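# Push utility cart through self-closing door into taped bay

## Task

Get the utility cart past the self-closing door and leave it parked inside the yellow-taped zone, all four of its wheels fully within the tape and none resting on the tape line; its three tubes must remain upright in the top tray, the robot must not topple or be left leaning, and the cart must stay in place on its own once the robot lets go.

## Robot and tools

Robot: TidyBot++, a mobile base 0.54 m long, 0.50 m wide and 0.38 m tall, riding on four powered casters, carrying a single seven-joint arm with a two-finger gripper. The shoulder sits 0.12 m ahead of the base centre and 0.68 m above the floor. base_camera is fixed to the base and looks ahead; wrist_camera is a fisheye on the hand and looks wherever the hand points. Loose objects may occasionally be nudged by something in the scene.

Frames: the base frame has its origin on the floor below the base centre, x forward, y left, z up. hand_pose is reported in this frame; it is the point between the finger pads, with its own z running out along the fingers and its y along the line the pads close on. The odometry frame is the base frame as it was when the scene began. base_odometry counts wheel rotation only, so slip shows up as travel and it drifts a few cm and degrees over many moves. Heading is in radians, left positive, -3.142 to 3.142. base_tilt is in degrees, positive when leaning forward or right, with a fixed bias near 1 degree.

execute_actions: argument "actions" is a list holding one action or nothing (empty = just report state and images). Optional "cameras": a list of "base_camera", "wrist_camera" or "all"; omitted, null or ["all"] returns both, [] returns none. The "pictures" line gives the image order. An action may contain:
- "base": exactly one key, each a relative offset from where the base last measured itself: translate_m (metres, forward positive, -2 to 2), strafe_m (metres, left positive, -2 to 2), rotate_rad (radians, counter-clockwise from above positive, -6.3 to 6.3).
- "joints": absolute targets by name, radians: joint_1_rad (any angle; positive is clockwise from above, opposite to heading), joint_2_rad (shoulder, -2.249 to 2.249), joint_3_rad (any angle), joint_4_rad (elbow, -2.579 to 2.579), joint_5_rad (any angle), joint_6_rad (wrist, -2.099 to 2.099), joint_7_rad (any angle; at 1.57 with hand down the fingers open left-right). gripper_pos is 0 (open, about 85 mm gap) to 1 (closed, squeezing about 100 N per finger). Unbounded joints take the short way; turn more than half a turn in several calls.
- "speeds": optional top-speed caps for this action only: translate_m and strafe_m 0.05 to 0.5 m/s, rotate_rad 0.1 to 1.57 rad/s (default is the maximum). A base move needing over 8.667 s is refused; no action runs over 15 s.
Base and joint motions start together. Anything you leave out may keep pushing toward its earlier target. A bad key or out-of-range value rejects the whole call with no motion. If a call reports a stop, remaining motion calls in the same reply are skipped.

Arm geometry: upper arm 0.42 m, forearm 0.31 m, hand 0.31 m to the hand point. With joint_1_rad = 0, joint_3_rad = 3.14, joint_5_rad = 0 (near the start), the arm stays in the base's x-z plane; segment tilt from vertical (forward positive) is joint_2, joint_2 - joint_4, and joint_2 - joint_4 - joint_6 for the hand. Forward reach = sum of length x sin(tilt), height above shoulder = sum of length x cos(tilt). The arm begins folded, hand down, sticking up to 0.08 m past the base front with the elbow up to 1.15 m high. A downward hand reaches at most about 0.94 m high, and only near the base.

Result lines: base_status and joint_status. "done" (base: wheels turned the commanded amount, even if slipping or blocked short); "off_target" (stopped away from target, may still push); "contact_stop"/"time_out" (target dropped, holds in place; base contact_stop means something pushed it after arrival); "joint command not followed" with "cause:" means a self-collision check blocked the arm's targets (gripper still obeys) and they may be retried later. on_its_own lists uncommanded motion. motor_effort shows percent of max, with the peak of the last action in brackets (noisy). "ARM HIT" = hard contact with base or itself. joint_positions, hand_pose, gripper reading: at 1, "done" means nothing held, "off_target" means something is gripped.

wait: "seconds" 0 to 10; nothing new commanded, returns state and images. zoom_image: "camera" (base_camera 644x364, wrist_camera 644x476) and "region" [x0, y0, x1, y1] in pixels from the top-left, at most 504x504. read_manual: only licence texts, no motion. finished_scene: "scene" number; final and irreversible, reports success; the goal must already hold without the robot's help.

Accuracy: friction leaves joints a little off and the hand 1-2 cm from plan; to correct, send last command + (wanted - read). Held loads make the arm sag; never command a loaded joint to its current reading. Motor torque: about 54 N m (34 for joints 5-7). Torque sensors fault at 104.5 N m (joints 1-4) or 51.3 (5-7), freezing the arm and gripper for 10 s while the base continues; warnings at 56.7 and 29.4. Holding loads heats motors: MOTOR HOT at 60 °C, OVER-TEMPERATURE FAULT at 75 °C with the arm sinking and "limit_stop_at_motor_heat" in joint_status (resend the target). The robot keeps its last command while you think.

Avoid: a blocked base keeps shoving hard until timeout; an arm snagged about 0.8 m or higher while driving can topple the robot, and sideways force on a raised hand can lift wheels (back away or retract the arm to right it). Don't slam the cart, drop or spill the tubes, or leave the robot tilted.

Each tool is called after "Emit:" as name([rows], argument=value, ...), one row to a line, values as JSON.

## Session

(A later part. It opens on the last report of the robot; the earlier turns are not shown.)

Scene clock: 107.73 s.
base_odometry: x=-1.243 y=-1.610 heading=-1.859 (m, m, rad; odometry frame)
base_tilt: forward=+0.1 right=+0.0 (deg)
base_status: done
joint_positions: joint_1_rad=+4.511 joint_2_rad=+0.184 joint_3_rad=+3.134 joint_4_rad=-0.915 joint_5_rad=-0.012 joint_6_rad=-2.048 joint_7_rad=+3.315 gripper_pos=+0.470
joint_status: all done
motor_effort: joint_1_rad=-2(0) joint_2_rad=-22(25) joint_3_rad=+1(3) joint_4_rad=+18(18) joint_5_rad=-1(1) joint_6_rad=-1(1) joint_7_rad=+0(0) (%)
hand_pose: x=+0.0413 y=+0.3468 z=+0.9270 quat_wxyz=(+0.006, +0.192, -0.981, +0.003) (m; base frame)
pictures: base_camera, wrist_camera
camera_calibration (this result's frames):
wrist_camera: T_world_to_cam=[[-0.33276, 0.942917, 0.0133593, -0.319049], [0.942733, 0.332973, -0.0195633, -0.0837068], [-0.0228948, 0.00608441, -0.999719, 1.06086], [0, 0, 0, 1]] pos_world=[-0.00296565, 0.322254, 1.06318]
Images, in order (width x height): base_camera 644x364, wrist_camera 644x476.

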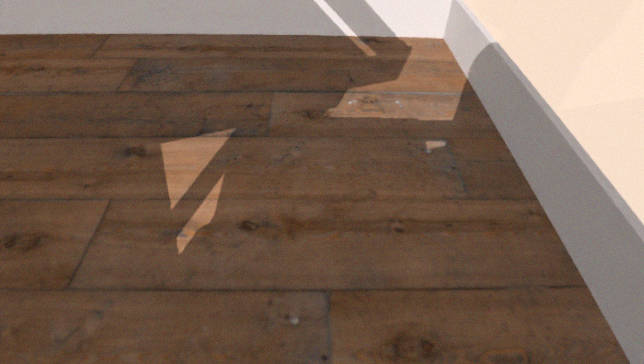

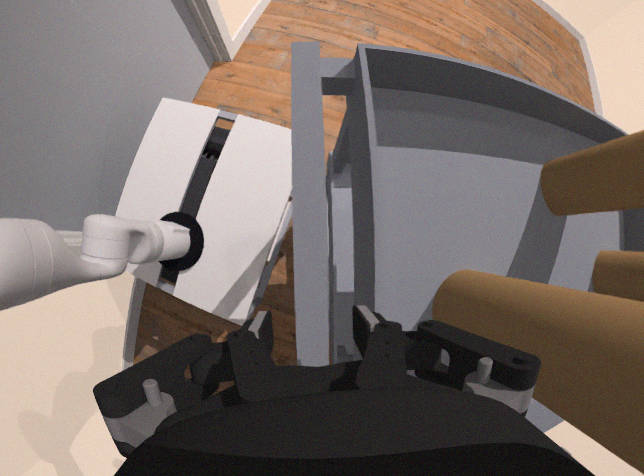

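Emit:
execute_actions([
  {"joints": {"joint_2_rad": 0.135, "joint_4_rad": -1.096, "joint_6_rad": -1.884}},
], cameras=["wrist_camera"])

Scene clock: 110.47 s.
base_odometry: x=-1.243 y=-1.610 heading=-1.859 (m, m, rad; odometry frame)
base_tilt: forward=+0.1 right=+0.0 (deg)
base_status: not commanded
joint_positions: joint_1_rad=+4.511 joint_2_rad=+0.152 joint_3_rad=+3.134 joint_4_rad=-1.077 joint_5_rad=-0.012 joint_6_rad=-1.923 joint_7_rad=+3.315 gripper_pos=+0.470
joint_status: all done
motor_effort: joint_1_rad=-2(2) joint_2_rad=-23(22) joint_3_rad=+1(1) joint_4_rad=+19(19) joint_5_rad=-1(1) joint_6_rad=-1(1) joint_7_rad=+0(0) (%)
hand_pose: x=+0.0408 y=+0.3478 z=+0.8918 quat_wxyz=(+0.006, +0.192, -0.981, +0.005) (m; base frame)
pictures: wrist_camera
camera_calibration (this result's frames):
wrist_camera: T_world_to_cam=[[-0.331483, 0.943425, 0.00828722, -0.315417], [0.9432, 0.331585, -0.0206092, -0.0828449], [-0.0221912, 0.00098491, -0.999753, 1.02743], [0, 0, 0, 1]] pos_world=[-0.00361617, 0.324031, 1.02808]
Images, in order (width x height): wrist_camera 644x476.

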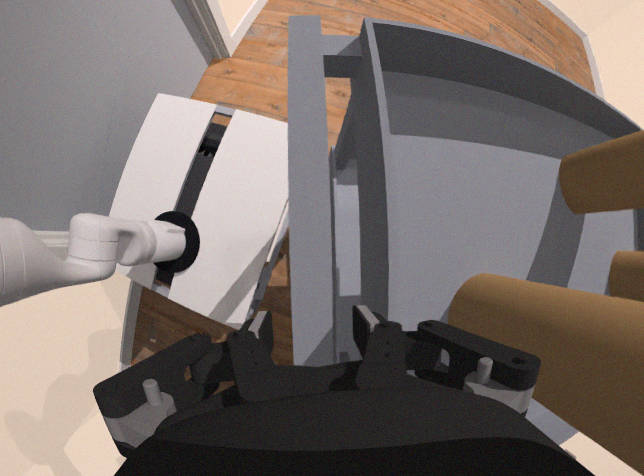

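Emit:
execute_actions([
  {"joints": {"joint_2_rad": 0.1, "joint_4_rad": -1.268, "joint_6_rad": -1.737}},
], cameras=["wrist_camera"])

Scene clock: 112.67 s.
base_odometry: x=-1.243 y=-1.610 heading=-1.859 (m, m, rad; odometry frame)
base_tilt: forward=+0.1 right=+0.0 (deg)
base_status: not commanded
joint_positions: joint_1_rad=+4.511 joint_2_rad=+0.117 joint_3_rad=+3.134 joint_4_rad=-1.250 joint_5_rad=-0.012 joint_6_rad=-1.777 joint_7_rad=+3.315 gripper_pos=+0.470
joint_status: all done
motor_effort: joint_1_rad=-1(1) joint_2_rad=-21(23) joint_3_rad=+1(1) joint_4_rad=+19(19) joint_5_rad=-1(1) joint_6_rad=+0(0) joint_7_rad=+0(0) (%)
hand_pose: x=+0.0406 y=+0.3475 z=+0.8521 quat_wxyz=(+0.006, +0.191, -0.982, +0.001) (m; base frame)
pictures: wrist_camera
camera_calibration (this result's frames):
wrist_camera: T_world_to_cam=[[-0.329854, 0.943888, 0.0164607, -0.322093], [0.943724, 0.330142, -0.0197846, -0.0836079], [-0.0241088, 0.00900833, -0.999669, 0.984935], [0, 0, 0, 1]] pos_world=[-0.00359536, 0.32275, 0.988257]
Images, in order (width x height): wrist_camera 644x476.

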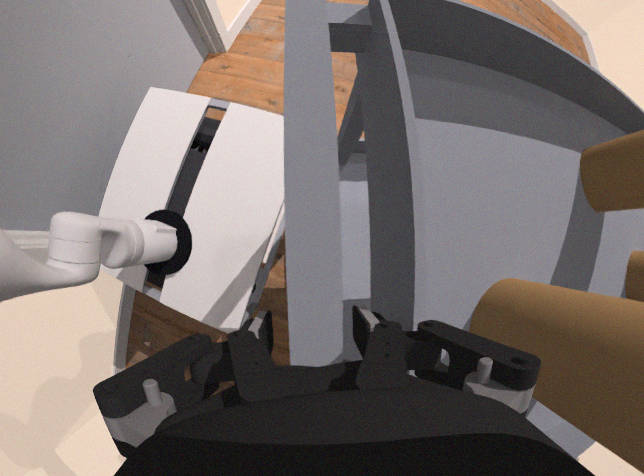

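The bar is between the fingers. Closing the gripper.

Emit:
execute_actions([
  {"joints": {"gripper_pos": 1.0}},
], cameras=["wrist_camera"])

Scene clock: 113.70 s.
base_odometry: x=-1.243 y=-1.610 heading=-1.859 (m, m, rad; odometry frame)
base_tilt: forward=+0.1 right=+0.0 (deg)
base_status: not commanded
joint_positions: joint_1_rad=+4.512 joint_2_rad=+0.114 joint_3_rad=+3.135 joint_4_rad=-1.251 joint_5_rad=-0.012 joint_6_rad=-1.774 joint_7_rad=+3.315 gripper_pos=+0.740
joint_status: gripper_pos off_target (ended at +0.740, target +1.000)
motor_effort: joint_1_rad=-2(2) joint_2_rad=-23(24) joint_3_rad=+0(1) joint_4_rad=+19(24) joint_5_rad=-1(2) joint_6_rad=+1(3) joint_7_rad=+2(3) (%)
hand_pose: x=+0.0410 y=+0.3479 z=+0.8530 quat_wxyz=(+0.006, +0.190, -0.982, -0.002) (m; base frame)
pictures: wrist_camera
camera_calibration (this result's frames):
wrist_camera: T_world_to_cam=[[-0.328316, 0.944306, 0.0222581, -0.3275], [0.944233, 0.328736, -0.0189059, -0.0844378], [-0.02517, 0.0148097, -0.999573, 0.983754], [0, 0, 0, 1]] pos_world=[-0.00303334, 0.322448, 0.989028]
Images, in order (width x height): wrist_camera 644x476.

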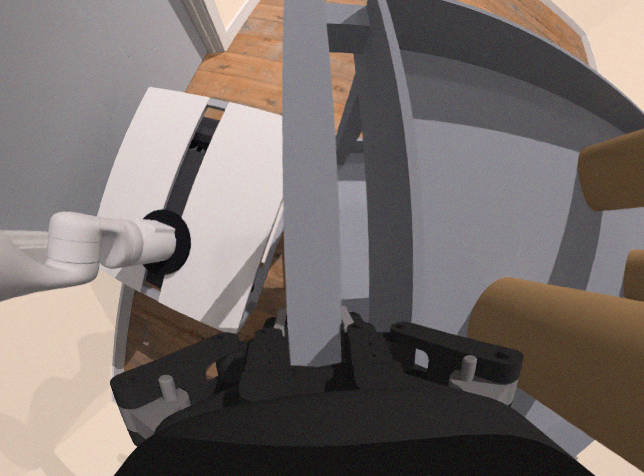

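Emit:
execute_actions([
  {"base": {"translate_m": -0.055}, "speeds": {"translate_m": 0.07}, "joints": {"joint_7_rad": 3.17}},
])

Scene clock: 115.93 s.
base_odometry: x=-1.228 y=-1.557 heading=-1.859 (m, m, rad; odometry frame)
base_tilt: forward=+0.1 right=+0.0 (deg)
base_status: done
joint_positions: joint_1_rad=+4.515 joint_2_rad=+0.108 joint_3_rad=+3.136 joint_4_rad=-1.257 joint_5_rad=-0.010 joint_6_rad=-1.774 joint_7_rad=+3.205 gripper_pos=+0.740
joint_status: all done
motor_effort: joint_1_rad=-1(3) joint_2_rad=-22(23) joint_3_rad=+1(5) joint_4_rad=+20(22) joint_5_rad=+0(5) joint_6_rad=-1(3) joint_7_rad=+0(6) (%)
hand_pose: x=+0.0432 y=+0.3458 z=+0.8530 quat_wxyz=(+0.005, +0.134, -0.991, -0.001) (m; base frame)
pictures: base_camera, wrist_camera
camera_calibration (this result's frames):
wrist_camera: T_world_to_cam=[[-0.219709, 0.975358, 0.0201155, -0.338349], [0.975336, 0.220058, -0.0171491, -0.0510449], [-0.0211531, 0.0158516, -0.999651, 0.983372], [0, 0, 0, 1]] pos_world=[-0.00375129, 0.325657, 0.988959]
Images, in order (width x height): base_camera 644x364, wrist_camera 644x476.

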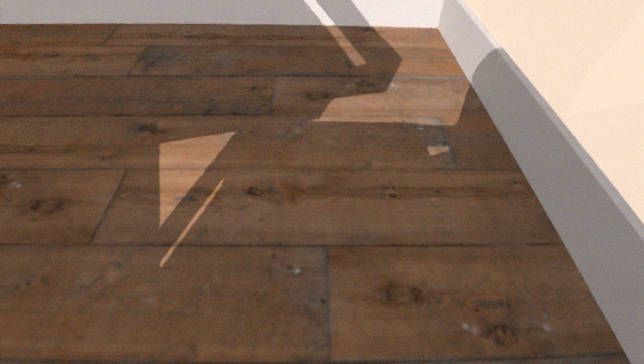

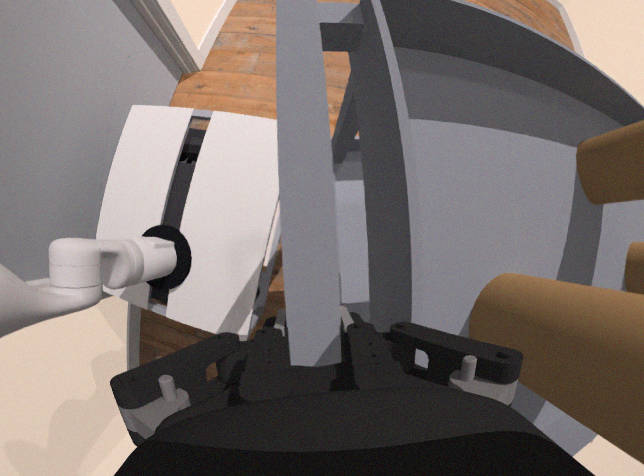

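Emit:
execute_actions([
  {"base": {"translate_m": -0.06}, "speeds": {"translate_m": 0.08}, "joints": {"joint_7_rad": 3.03}},
], cameras=[])

Emit:
execute_actions([
  {"base": {"translate_m": -0.06}, "speeds": {"translate_m": 0.08}, "joints": {"joint_7_rad": 2.89}},
])

Scene clock: 117.50 s.
base_odometry: x=-1.211 y=-1.500 heading=-1.859 (m, m, rad; odometry frame)
base_tilt: forward=+0.1 right=+0.0 (deg)
base_status: done
joint_positions: joint_1_rad=+4.514 joint_2_rad=+0.106 joint_3_rad=+3.135 joint_4_rad=-1.260 joint_5_rad=-0.008 joint_6_rad=-1.771 joint_7_rad=+3.067 gripper_pos=+0.740
joint_status: all done
motor_effort: joint_1_rad=-1(4) joint_2_rad=-21(23) joint_3_rad=+1(6) joint_4_rad=+19(23) joint_5_rad=-1(5) joint_6_rad=+0(4) joint_7_rad=+0(9) (%)
hand_pose: x=+0.0432 y=+0.3454 z=+0.8529 quat_wxyz=(+0.005, +0.066, -0.998, -0.002) (m; base frame)
pictures: none
No camera images: the call's "cameras" was empty. Leave "cameras" out to get every camera's image.

Scene clock: 118.77 s.
base_odometry: x=-1.194 y=-1.442 heading=-1.859 (m, m, rad; odometry frame)
base_tilt: forward=+0.1 right=+0.0 (deg)
base_status: done
joint_positions: joint_1_rad=+4.512 joint_2_rad=+0.105 joint_3_rad=+3.133 joint_4_rad=-1.261 joint_5_rad=-0.007 joint_6_rad=-1.766 joint_7_rad=+2.925 gripper_pos=+0.740
joint_status: all done
motor_effort: joint_1_rad=+0(4) joint_2_rad=-21(24) joint_3_rad=+2(6) joint_4_rad=+19(21) joint_5_rad=+1(6) joint_6_rad=+1(4) joint_7_rad=+0(8) (%)
hand_pose: x=+0.0425 y=+0.3466 z=+0.8529 quat_wxyz=(+0.005, -0.004, -1.000, -0.004) (m; base frame)
pictures: base_camera, wrist_camera
camera_calibration (this result's frames):
wrist_camera: T_world_to_cam=[[0.0548227, 0.998191, 0.0246922, -0.362792], [0.99838, -0.0544225, -0.016599, 0.0431734], [-0.0152252, 0.0255622, -0.999557, 0.979572], [0, 0, 0, 1]] pos_world=[-0.00830009, 0.339445, 0.988813]
Images, in order (width x height): base_camera 644x364, wrist_camera 644x476.

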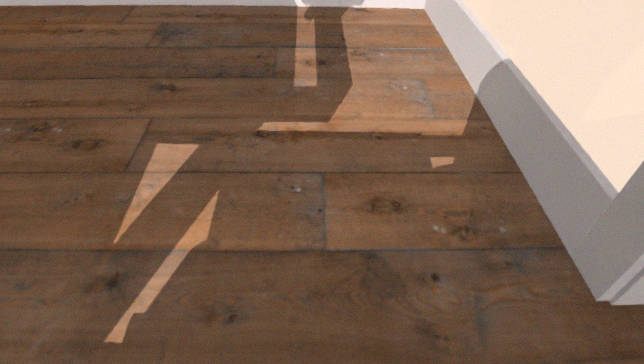

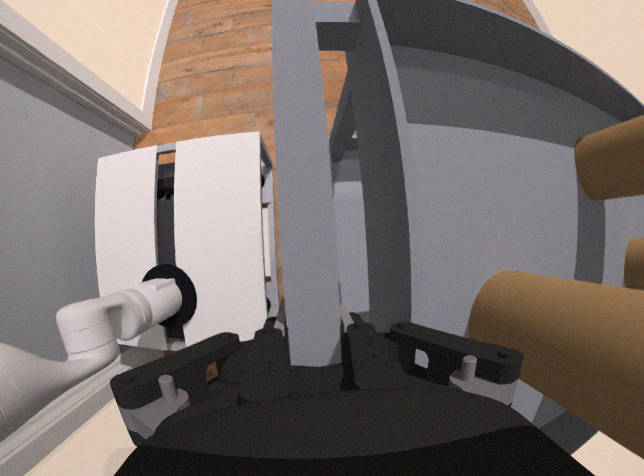

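Emit:
execute_actions([
  {"base": {"strafe_m": -0.13}, "speeds": {"strafe_m": 0.1}},
])

Scene clock: 123.77 s.
base_odometry: x=-1.318 y=-1.405 heading=-1.859 (m, m, rad; odometry frame)
base_tilt: forward=+0.1 right=+0.0 (deg)
base_status: done
joint_positions: joint_1_rad=+4.514 joint_2_rad=+0.105 joint_3_rad=+3.133 joint_4_rad=-1.262 joint_5_rad=-0.007 joint_6_rad=-1.747 joint_7_rad=+2.919 gripper_pos=+0.740
joint_status: not commanded
motor_effort: joint_1_rad=+0(2) joint_2_rad=-20(28) joint_3_rad=+2(4) joint_4_rad=+20(22) joint_5_rad=+2(4) joint_6_rad=+6(8) joint_7_rad=+1(2) (%)
hand_pose: x=+0.0418 y=+0.3523 z=+0.8527 quat_wxyz=(+0.007, -0.007, -1.000, -0.013) (m; base frame)
pictures: base_camera, wrist_camera
camera_calibration (this result's frames):
wrist_camera: T_world_to_cam=[[0.0623658, 0.99716, 0.0422074, -0.38334], [0.997875, -0.0615003, -0.0215041, 0.0508633], [-0.0188473, 0.0434588, -0.998877, 0.972512], [0, 0, 0, 1]] pos_world=[-0.00851872, 0.343115, 0.988694]
Images, in order (width x height): base_camera 644x364, wrist_camera 644x476.

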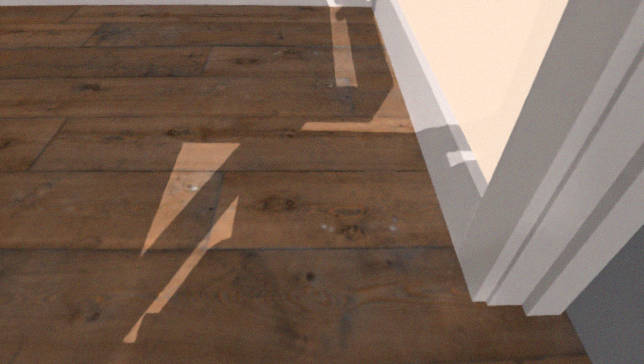

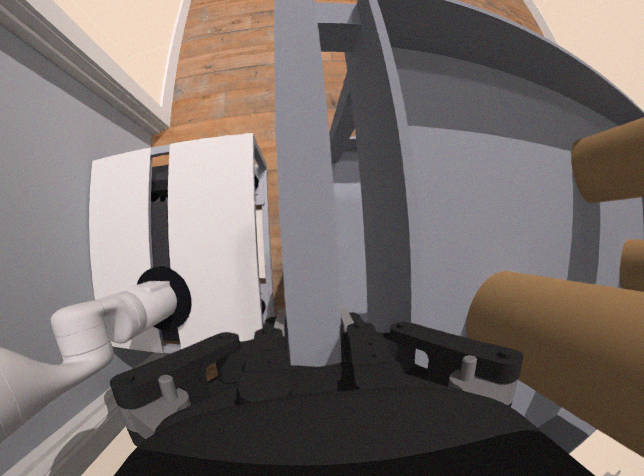

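Emit:
execute_actions([
  {"base": {"strafe_m": -0.26}, "speeds": {"strafe_m": 0.11}},
], cameras=["wrist_camera"])

Emit:
execute_actions([
  {"base": {"strafe_m": -0.7}, "speeds": {"strafe_m": 0.22}},
])

Scene clock: 127.30 s.
base_odometry: x=-1.568 y=-1.331 heading=-1.859 (m, m, rad; odometry frame)
base_tilt: forward=+0.1 right=+0.0 (deg)
base_status: done
joint_positions: joint_1_rad=+4.514 joint_2_rad=+0.101 joint_3_rad=+3.137 joint_4_rad=-1.267 joint_5_rad=-0.008 joint_6_rad=-1.745 joint_7_rad=+2.907 gripper_pos=+0.740
joint_status: not commanded
motor_effort: joint_1_rad=-3(4) joint_2_rad=-20(29) joint_3_rad=+0(2) joint_4_rad=+19(22) joint_5_rad=+2(4) joint_6_rad=+5(8) joint_7_rad=+3(3) (%)
hand_pose: x=+0.0431 y=+0.3510 z=+0.8526 quat_wxyz=(+0.007, -0.015, -1.000, -0.013) (m; base frame)
pictures: wrist_camera
camera_calibration (this result's frames):
wrist_camera: T_world_to_cam=[[0.0781186, 0.996042, 0.0424078, -0.382533], [0.996759, -0.0772133, -0.0225835, 0.0559575], [-0.0192197, 0.0440346, -0.998845, 0.97231], [0, 0, 0, 1]] pos_world=[-0.00720569, 0.342524, 0.988673]
Images, in order (width x height): wrist_camera 644x476.

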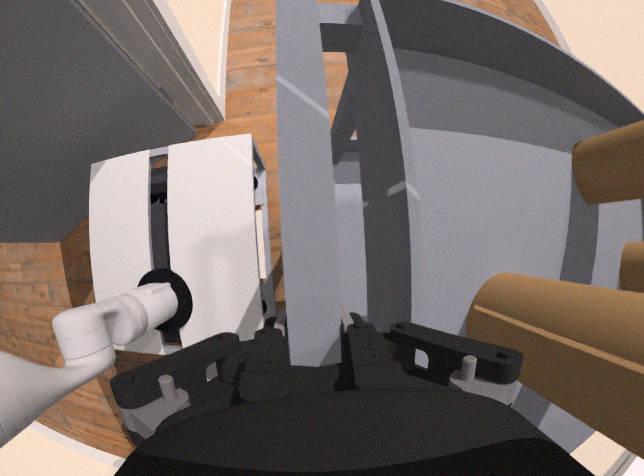

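Scene clock: 131.30 s.
base_odometry: x=-2.239 y=-1.132 heading=-1.858 (m, m, rad; odometry frame)
base_tilt: forward=+0.1 right=+0.0 (deg)
base_status: done
joint_positions: joint_1_rad=+4.518 joint_2_rad=+0.101 joint_3_rad=+3.141 joint_4_rad=-1.267 joint_5_rad=-0.008 joint_6_rad=-1.745 joint_7_rad=+2.907 gripper_pos=+0.740
joint_status: not commanded
motor_effort: joint_1_rad=-2(6) joint_2_rad=-21(31) joint_3_rad=+0(5) joint_4_rad=+22(23) joint_5_rad=+2(5) joint_6_rad=+5(9) joint_7_rad=+2(3) (%)
hand_pose: x=+0.0458 y=+0.3517 z=+0.8527 quat_wxyz=(+0.007, -0.019, -1.000, -0.013) (m; base frame)
pictures: base_camera, wrist_camera
camera_calibration (this result's frames):
wrist_camera: T_world_to_cam=[[0.0860709, 0.995354, 0.043146, -0.384221], [0.996114, -0.085164, -0.0224367, 0.0560357], [-0.018658, 0.0449095, -0.998817, 0.972001], [0, 0, 0, 1]] pos_world=[-0.00461215, 0.343556, 0.988686]
Images, in order (width x height): base_camera 644x364, wrist_camera 644x476.

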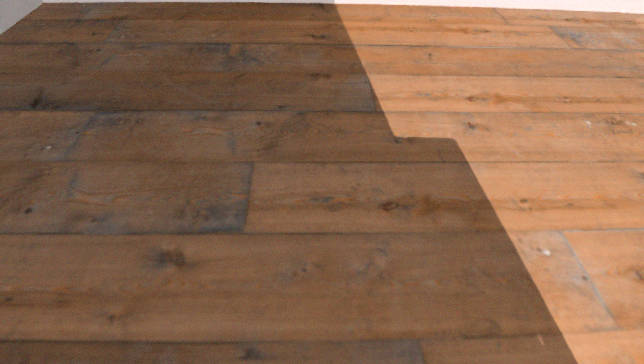

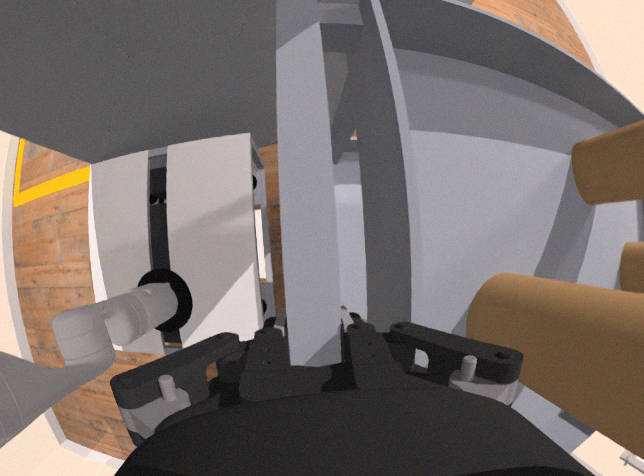

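Emit:
execute_actions([
  {"base": {"strafe_m": -0.81}, "speeds": {"strafe_m": 0.25}},
])

Scene clock: 136.67 s.
base_odometry: x=-3.016 y=-0.902 heading=-1.858 (m, m, rad; odometry frame)
base_tilt: forward=+0.1 right=+0.1 (deg)
base_status: done
joint_positions: joint_1_rad=+4.525 joint_2_rad=+0.100 joint_3_rad=+3.149 joint_4_rad=-1.267 joint_5_rad=+0.002 joint_6_rad=-1.745 joint_7_rad=+2.901 gripper_pos=+0.740
joint_status: not commanded
motor_effort: joint_1_rad=-4(9) joint_2_rad=-19(29) joint_3_rad=-2(6) joint_4_rad=+22(24) joint_5_rad=+1(10) joint_6_rad=+5(7) joint_7_rad=+3(4) (%)
hand_pose: x=+0.0537 y=+0.3530 z=+0.8527 quat_wxyz=(+0.002, -0.030, -0.999, -0.014) (m; base frame)
pictures: base_camera, wrist_camera
camera_calibration (this result's frames):
wrist_camera: T_world_to_cam=[[0.107622, 0.993148, 0.0455366, -0.388665], [0.994164, -0.107163, -0.0124137, 0.0475811], [-0.00744885, 0.0466068, -0.998886, 0.970954], [0, 0, 0, 1]] pos_world=[0.00175798, 0.345848, 0.988161]
Images, in order (width x height): base_camera 644x364, wrist_camera 644x476.

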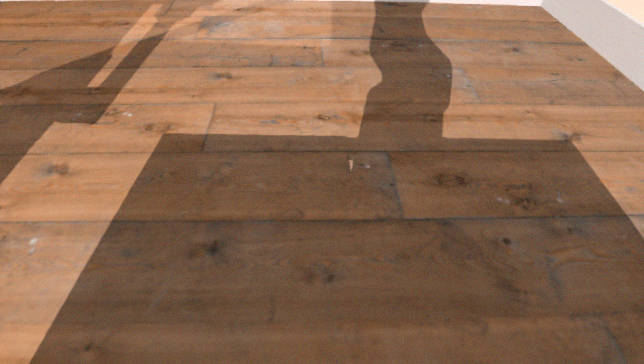

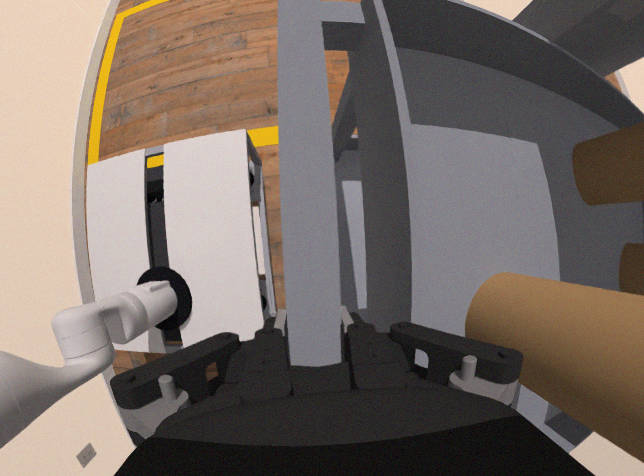

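Emit:
execute_actions([
  {"base": {"rotate_rad": -0.6}, "speeds": {"rotate_rad": 0.2}},
])

Scene clock: 142.73 s.
base_odometry: x=-3.016 y=-0.902 heading=-2.457 (m, m, rad; odometry frame)
base_tilt: forward=+0.1 right=+0.0 (deg)
base_status: done
joint_positions: joint_1_rad=+4.499 joint_2_rad=+0.104 joint_3_rad=+3.121 joint_4_rad=-1.263 joint_5_rad=-0.022 joint_6_rad=-1.745 joint_7_rad=+2.922 gripper_pos=+0.740
joint_status: not commanded
motor_effort: joint_1_rad=+0(12) joint_2_rad=-20(25) joint_3_rad=+2(13) joint_4_rad=+20(23) joint_5_rad=-1(8) joint_6_rad=+3(6) joint_7_rad=+0(10) (%)
hand_pose: x=+0.0281 y=+0.3488 z=+0.8527 quat_wxyz=(+0.015, +0.009, -1.000, -0.011) (m; base frame)
pictures: base_camera, wrist_camera
camera_calibration (this result's frames):
wrist_camera: T_world_to_cam=[[0.0305641, 0.998769, 0.0390692, -0.37593], [0.998885, -0.0291141, -0.0371579, 0.0663675], [-0.0359747, 0.0401613, -0.998545, 0.973788], [0, 0, 0, 1]] pos_world=[-0.0197718, 0.338291, 0.989525]
Images, in order (width x height): base_camera 644x364, wrist_camera 644x476.

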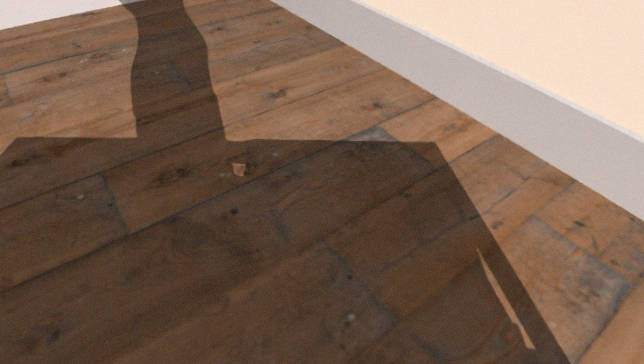

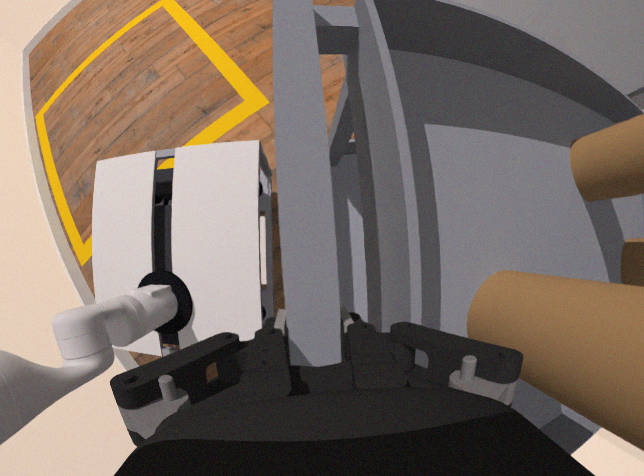

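Emit:
execute_actions([
  {"base": {"rotate_rad": -0.97}, "speeds": {"rotate_rad": 0.25}},
])

Scene clock: 148.63 s.
base_odometry: x=-3.016 y=-0.903 heading=+2.858 (m, m, rad; odometry frame)
base_tilt: forward=+0.1 right=+0.0 (deg)
base_status: done
joint_positions: joint_1_rad=+4.505 joint_2_rad=+0.104 joint_3_rad=+3.127 joint_4_rad=-1.263 joint_5_rad=-0.022 joint_6_rad=-1.744 joint_7_rad=+2.927 gripper_pos=+0.740
joint_status: not commanded
motor_effort: joint_1_rad=+0(11) joint_2_rad=-20(25) joint_3_rad=+1(13) joint_4_rad=+19(21) joint_5_rad=+0(8) joint_6_rad=+3(6) joint_7_rad=+0(12) (%)
hand_pose: x=+0.0322 y=+0.3504 z=+0.8527 quat_wxyz=(+0.015, +0.005, -1.000, -0.012) (m; base frame)
pictures: base_camera, wrist_camera
camera_calibration (this result's frames):
wrist_camera: T_world_to_cam=[[0.0375307, 0.998468, 0.0406675, -0.379144], [0.998671, -0.0360377, -0.0368439, 0.064449], [-0.0353218, 0.0419963, -0.998493, 0.973136], [0, 0, 0, 1]] pos_world=[-0.0157609, 0.340018, 0.989463]
Images, in order (width x height): base_camera 644x364, wrist_camera 644x476.

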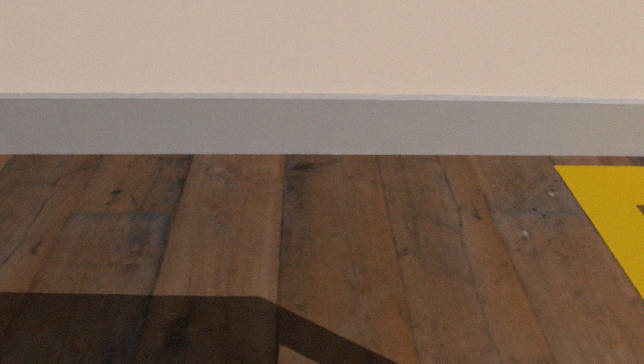

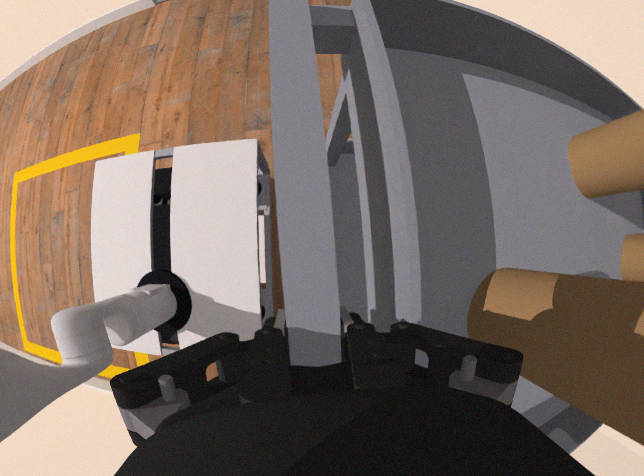

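Emit:
execute_actions([
  {"base": {"strafe_m": -1.62}, "speeds": {"strafe_m": 0.3}},
])

Scene clock: 156.63 s.
base_odometry: x=-2.561 y=+0.652 heading=+2.857 (m, m, rad; odometry frame)
base_tilt: forward=+0.1 right=+0.0 (deg)
base_status: done
joint_positions: joint_1_rad=+4.538 joint_2_rad=+0.100 joint_3_rad=+3.163 joint_4_rad=-1.269 joint_5_rad=-0.013 joint_6_rad=-1.736 joint_7_rad=+2.895 gripper_pos=+0.740
joint_status: not commanded
motor_effort: joint_1_rad=-5(9) joint_2_rad=-20(30) joint_3_rad=-3(6) joint_4_rad=+21(23) joint_5_rad=-1(4) joint_6_rad=+3(8) joint_7_rad=+4(5) (%)
hand_pose: x=+0.0580 y=+0.3565 z=+0.8527 quat_wxyz=(+0.009, -0.045, -0.999, -0.017) (m; base frame)
pictures: base_camera, wrist_camera
camera_calibration (this result's frames):
wrist_camera: T_world_to_cam=[[0.138145, 0.989151, 0.0499523, -0.396716], [0.990193, -0.136878, -0.0279773, 0.0677343], [-0.0208364, 0.0533273, -0.99836, 0.968751], [0, 0, 0, 1]] pos_world=[0.00791977, 0.350023, 0.988874]
Images, in order (width x height): base_camera 644x364, wrist_camera 644x476.

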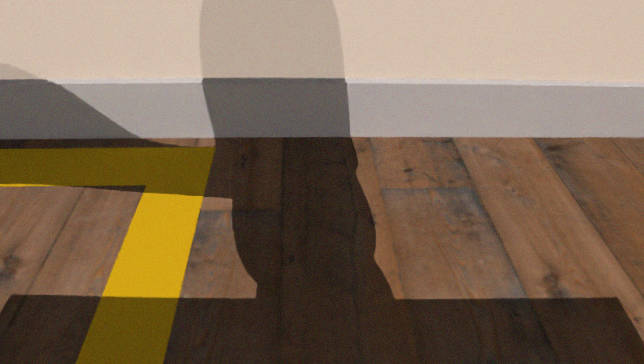

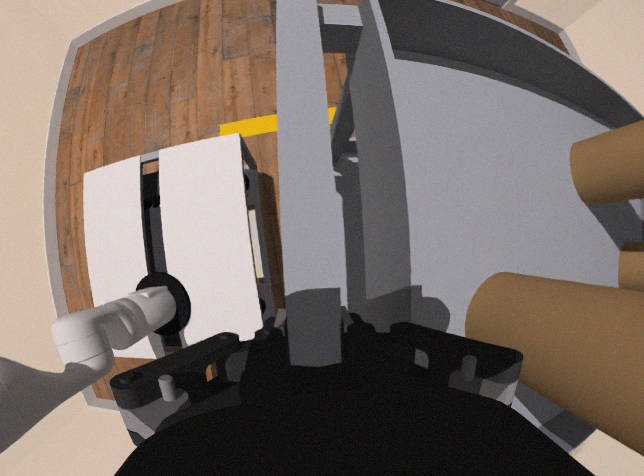

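Emit:
execute_actions([
  {"joints": {"gripper_pos": 0.47}},
], cameras=["wrist_camera"])

Emit:
execute_actions([
  {"joints": {"joint_2_rad": 0.17, "joint_4_rad": -0.97, "joint_6_rad": -2.03}},
], cameras=["wrist_camera"])

Scene clock: 158.23 s.
base_odometry: x=-2.561 y=+0.652 heading=+2.857 (m, m, rad; odometry frame)
base_tilt: forward=+0.1 right=+0.0 (deg)
base_status: not commanded
joint_positions: joint_1_rad=+4.528 joint_2_rad=+0.100 joint_3_rad=+3.148 joint_4_rad=-1.269 joint_5_rad=-0.013 joint_6_rad=-1.736 joint_7_rad=+2.895 gripper_pos=+0.470
joint_status: all done
motor_effort: joint_1_rad=-1(5) joint_2_rad=-21(23) joint_3_rad=+1(3) joint_4_rad=+19(23) joint_5_rad=-1(1) joint_6_rad=+1(3) joint_7_rad=+0(4) (%)
hand_pose: x=+0.0497 y=+0.3548 z=+0.8525 quat_wxyz=(+0.010, -0.033, -0.999, -0.017) (m; base frame)
pictures: wrist_camera
camera_calibration (this result's frames):
wrist_camera: T_world_to_cam=[[0.11435, 0.992226, 0.0491117, -0.393065], [0.993164, -0.113012, -0.0292122, 0.068147], [-0.0234349, 0.0521163, -0.998366, 0.969105], [0, 0, 0, 1]] pos_world=[-0.0000234107, 0.347205, 0.988816]
Images, in order (width x height): wrist_camera 644x476.

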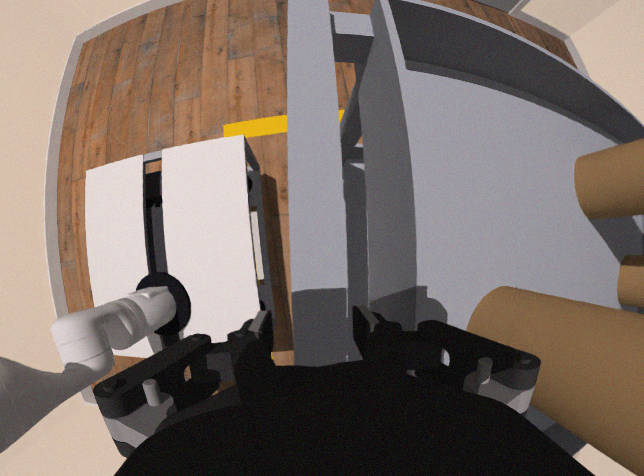

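Scene clock: 159.60 s.
base_odometry: x=-2.561 y=+0.652 heading=+2.857 (m, m, rad; odometry frame)
base_tilt: forward=+0.1 right=+0.1 (deg)
base_status: not commanded
joint_positions: joint_1_rad=+4.528 joint_2_rad=+0.153 joint_3_rad=+3.148 joint_4_rad=-0.989 joint_5_rad=-0.013 joint_6_rad=-1.990 joint_7_rad=+2.895 gripper_pos=+0.470
joint_status: all done
motor_effort: joint_1_rad=-1(1) joint_2_rad=-22(22) joint_3_rad=+1(1) joint_4_rad=+18(20) joint_5_rad=-1(1) joint_6_rad=+0(2) joint_7_rad=+0(0) (%)
hand_pose: x=+0.0514 y=+0.3465 z=+0.9171 quat_wxyz=(+0.006, -0.032, -0.999, -0.003) (m; base frame)
pictures: wrist_camera
camera_calibration (this result's frames):
wrist_camera: T_world_to_cam=[[0.110924, 0.993564, 0.0229654, -0.364432], [0.993678, -0.110475, -0.0199634, 0.0580474], [-0.0172978, 0.0250347, -0.999537, 1.04414], [0, 0, 0, 1]] pos_world=[0.000805108, 0.34236, 1.05319]
Images, in order (width x height): wrist_camera 644x476.

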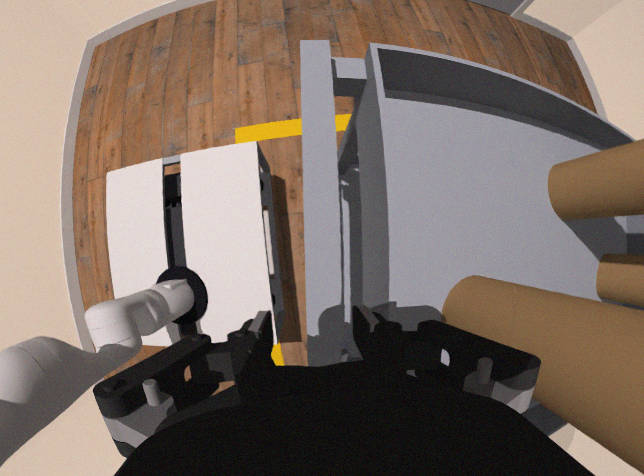

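Emit:
execute_actions([
  {"base": {"translate_m": -0.42}, "joints": {"joint_7_rad": 1.9}},
])

Scene clock: 162.93 s.
base_odometry: x=-2.158 y=+0.535 heading=+2.858 (m, m, rad; odometry frame)
base_tilt: forward=+0.1 right=+0.1 (deg)
base_status: done
joint_positions: joint_1_rad=+4.525 joint_2_rad=+0.157 joint_3_rad=+3.146 joint_4_rad=-0.989 joint_5_rad=-0.013 joint_6_rad=-1.990 joint_7_rad=+1.917 gripper_pos=+0.470
joint_status: all done
motor_effort: joint_1_rad=-1(4) joint_2_rad=-22(23) joint_3_rad=+1(1) joint_4_rad=+18(18) joint_5_rad=-1(2) joint_6_rad=+0(0) joint_7_rad=+0(1) (%)
hand_pose: x=+0.0492 y=+0.3470 z=+0.9155 quat_wxyz=(+0.006, -0.495, -0.869, +0.002) (m; base frame)
pictures: base_camera, wrist_camera
camera_calibration (this result's frames):
wrist_camera: T_world_to_cam=[[0.88344, 0.46848, 0.00780994, -0.206572], [0.468545, -0.883316, -0.0147633, 0.349556], [-0.0000176788, 0.0167018, -0.999861, 1.04491], [0, 0, 0, 1]] pos_world=[0.0187293, 0.388091, 1.05154]
Images, in order (width x height): base_camera 644x364, wrist_camera 644x476.

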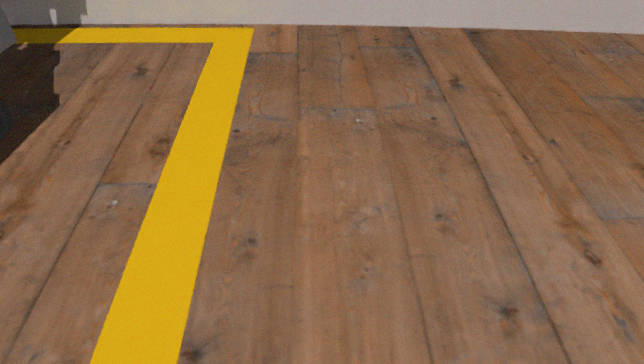

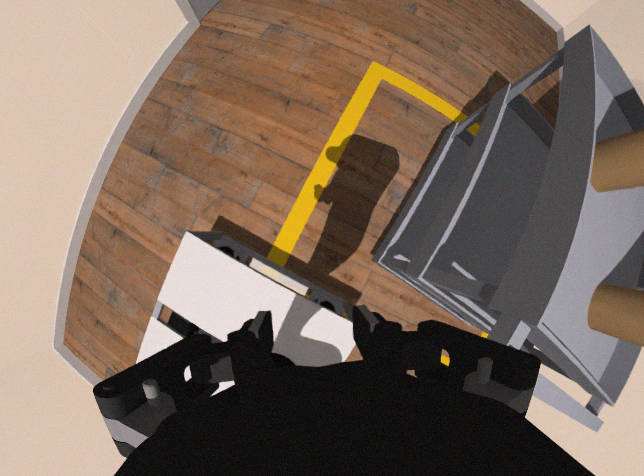

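Emit:
zoom_image(camera="wrist_camera", region=[340, 40, 560, 300])

Region (340, 40, 560, 300) of wrist_camera's 644x476 image, scaled by 1.938; it fills the left 426 columns of this view, and the rest is white.

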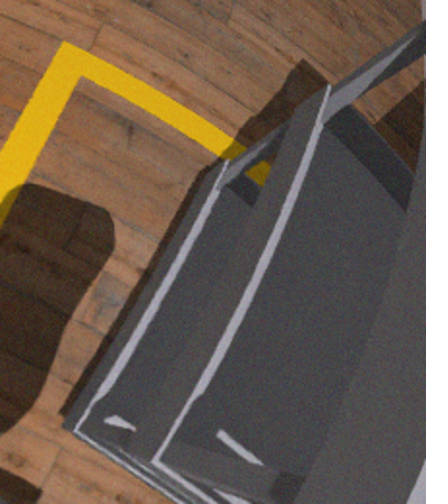

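Emit:
finished_scene(scene=1)

The scene is finished: the task was done.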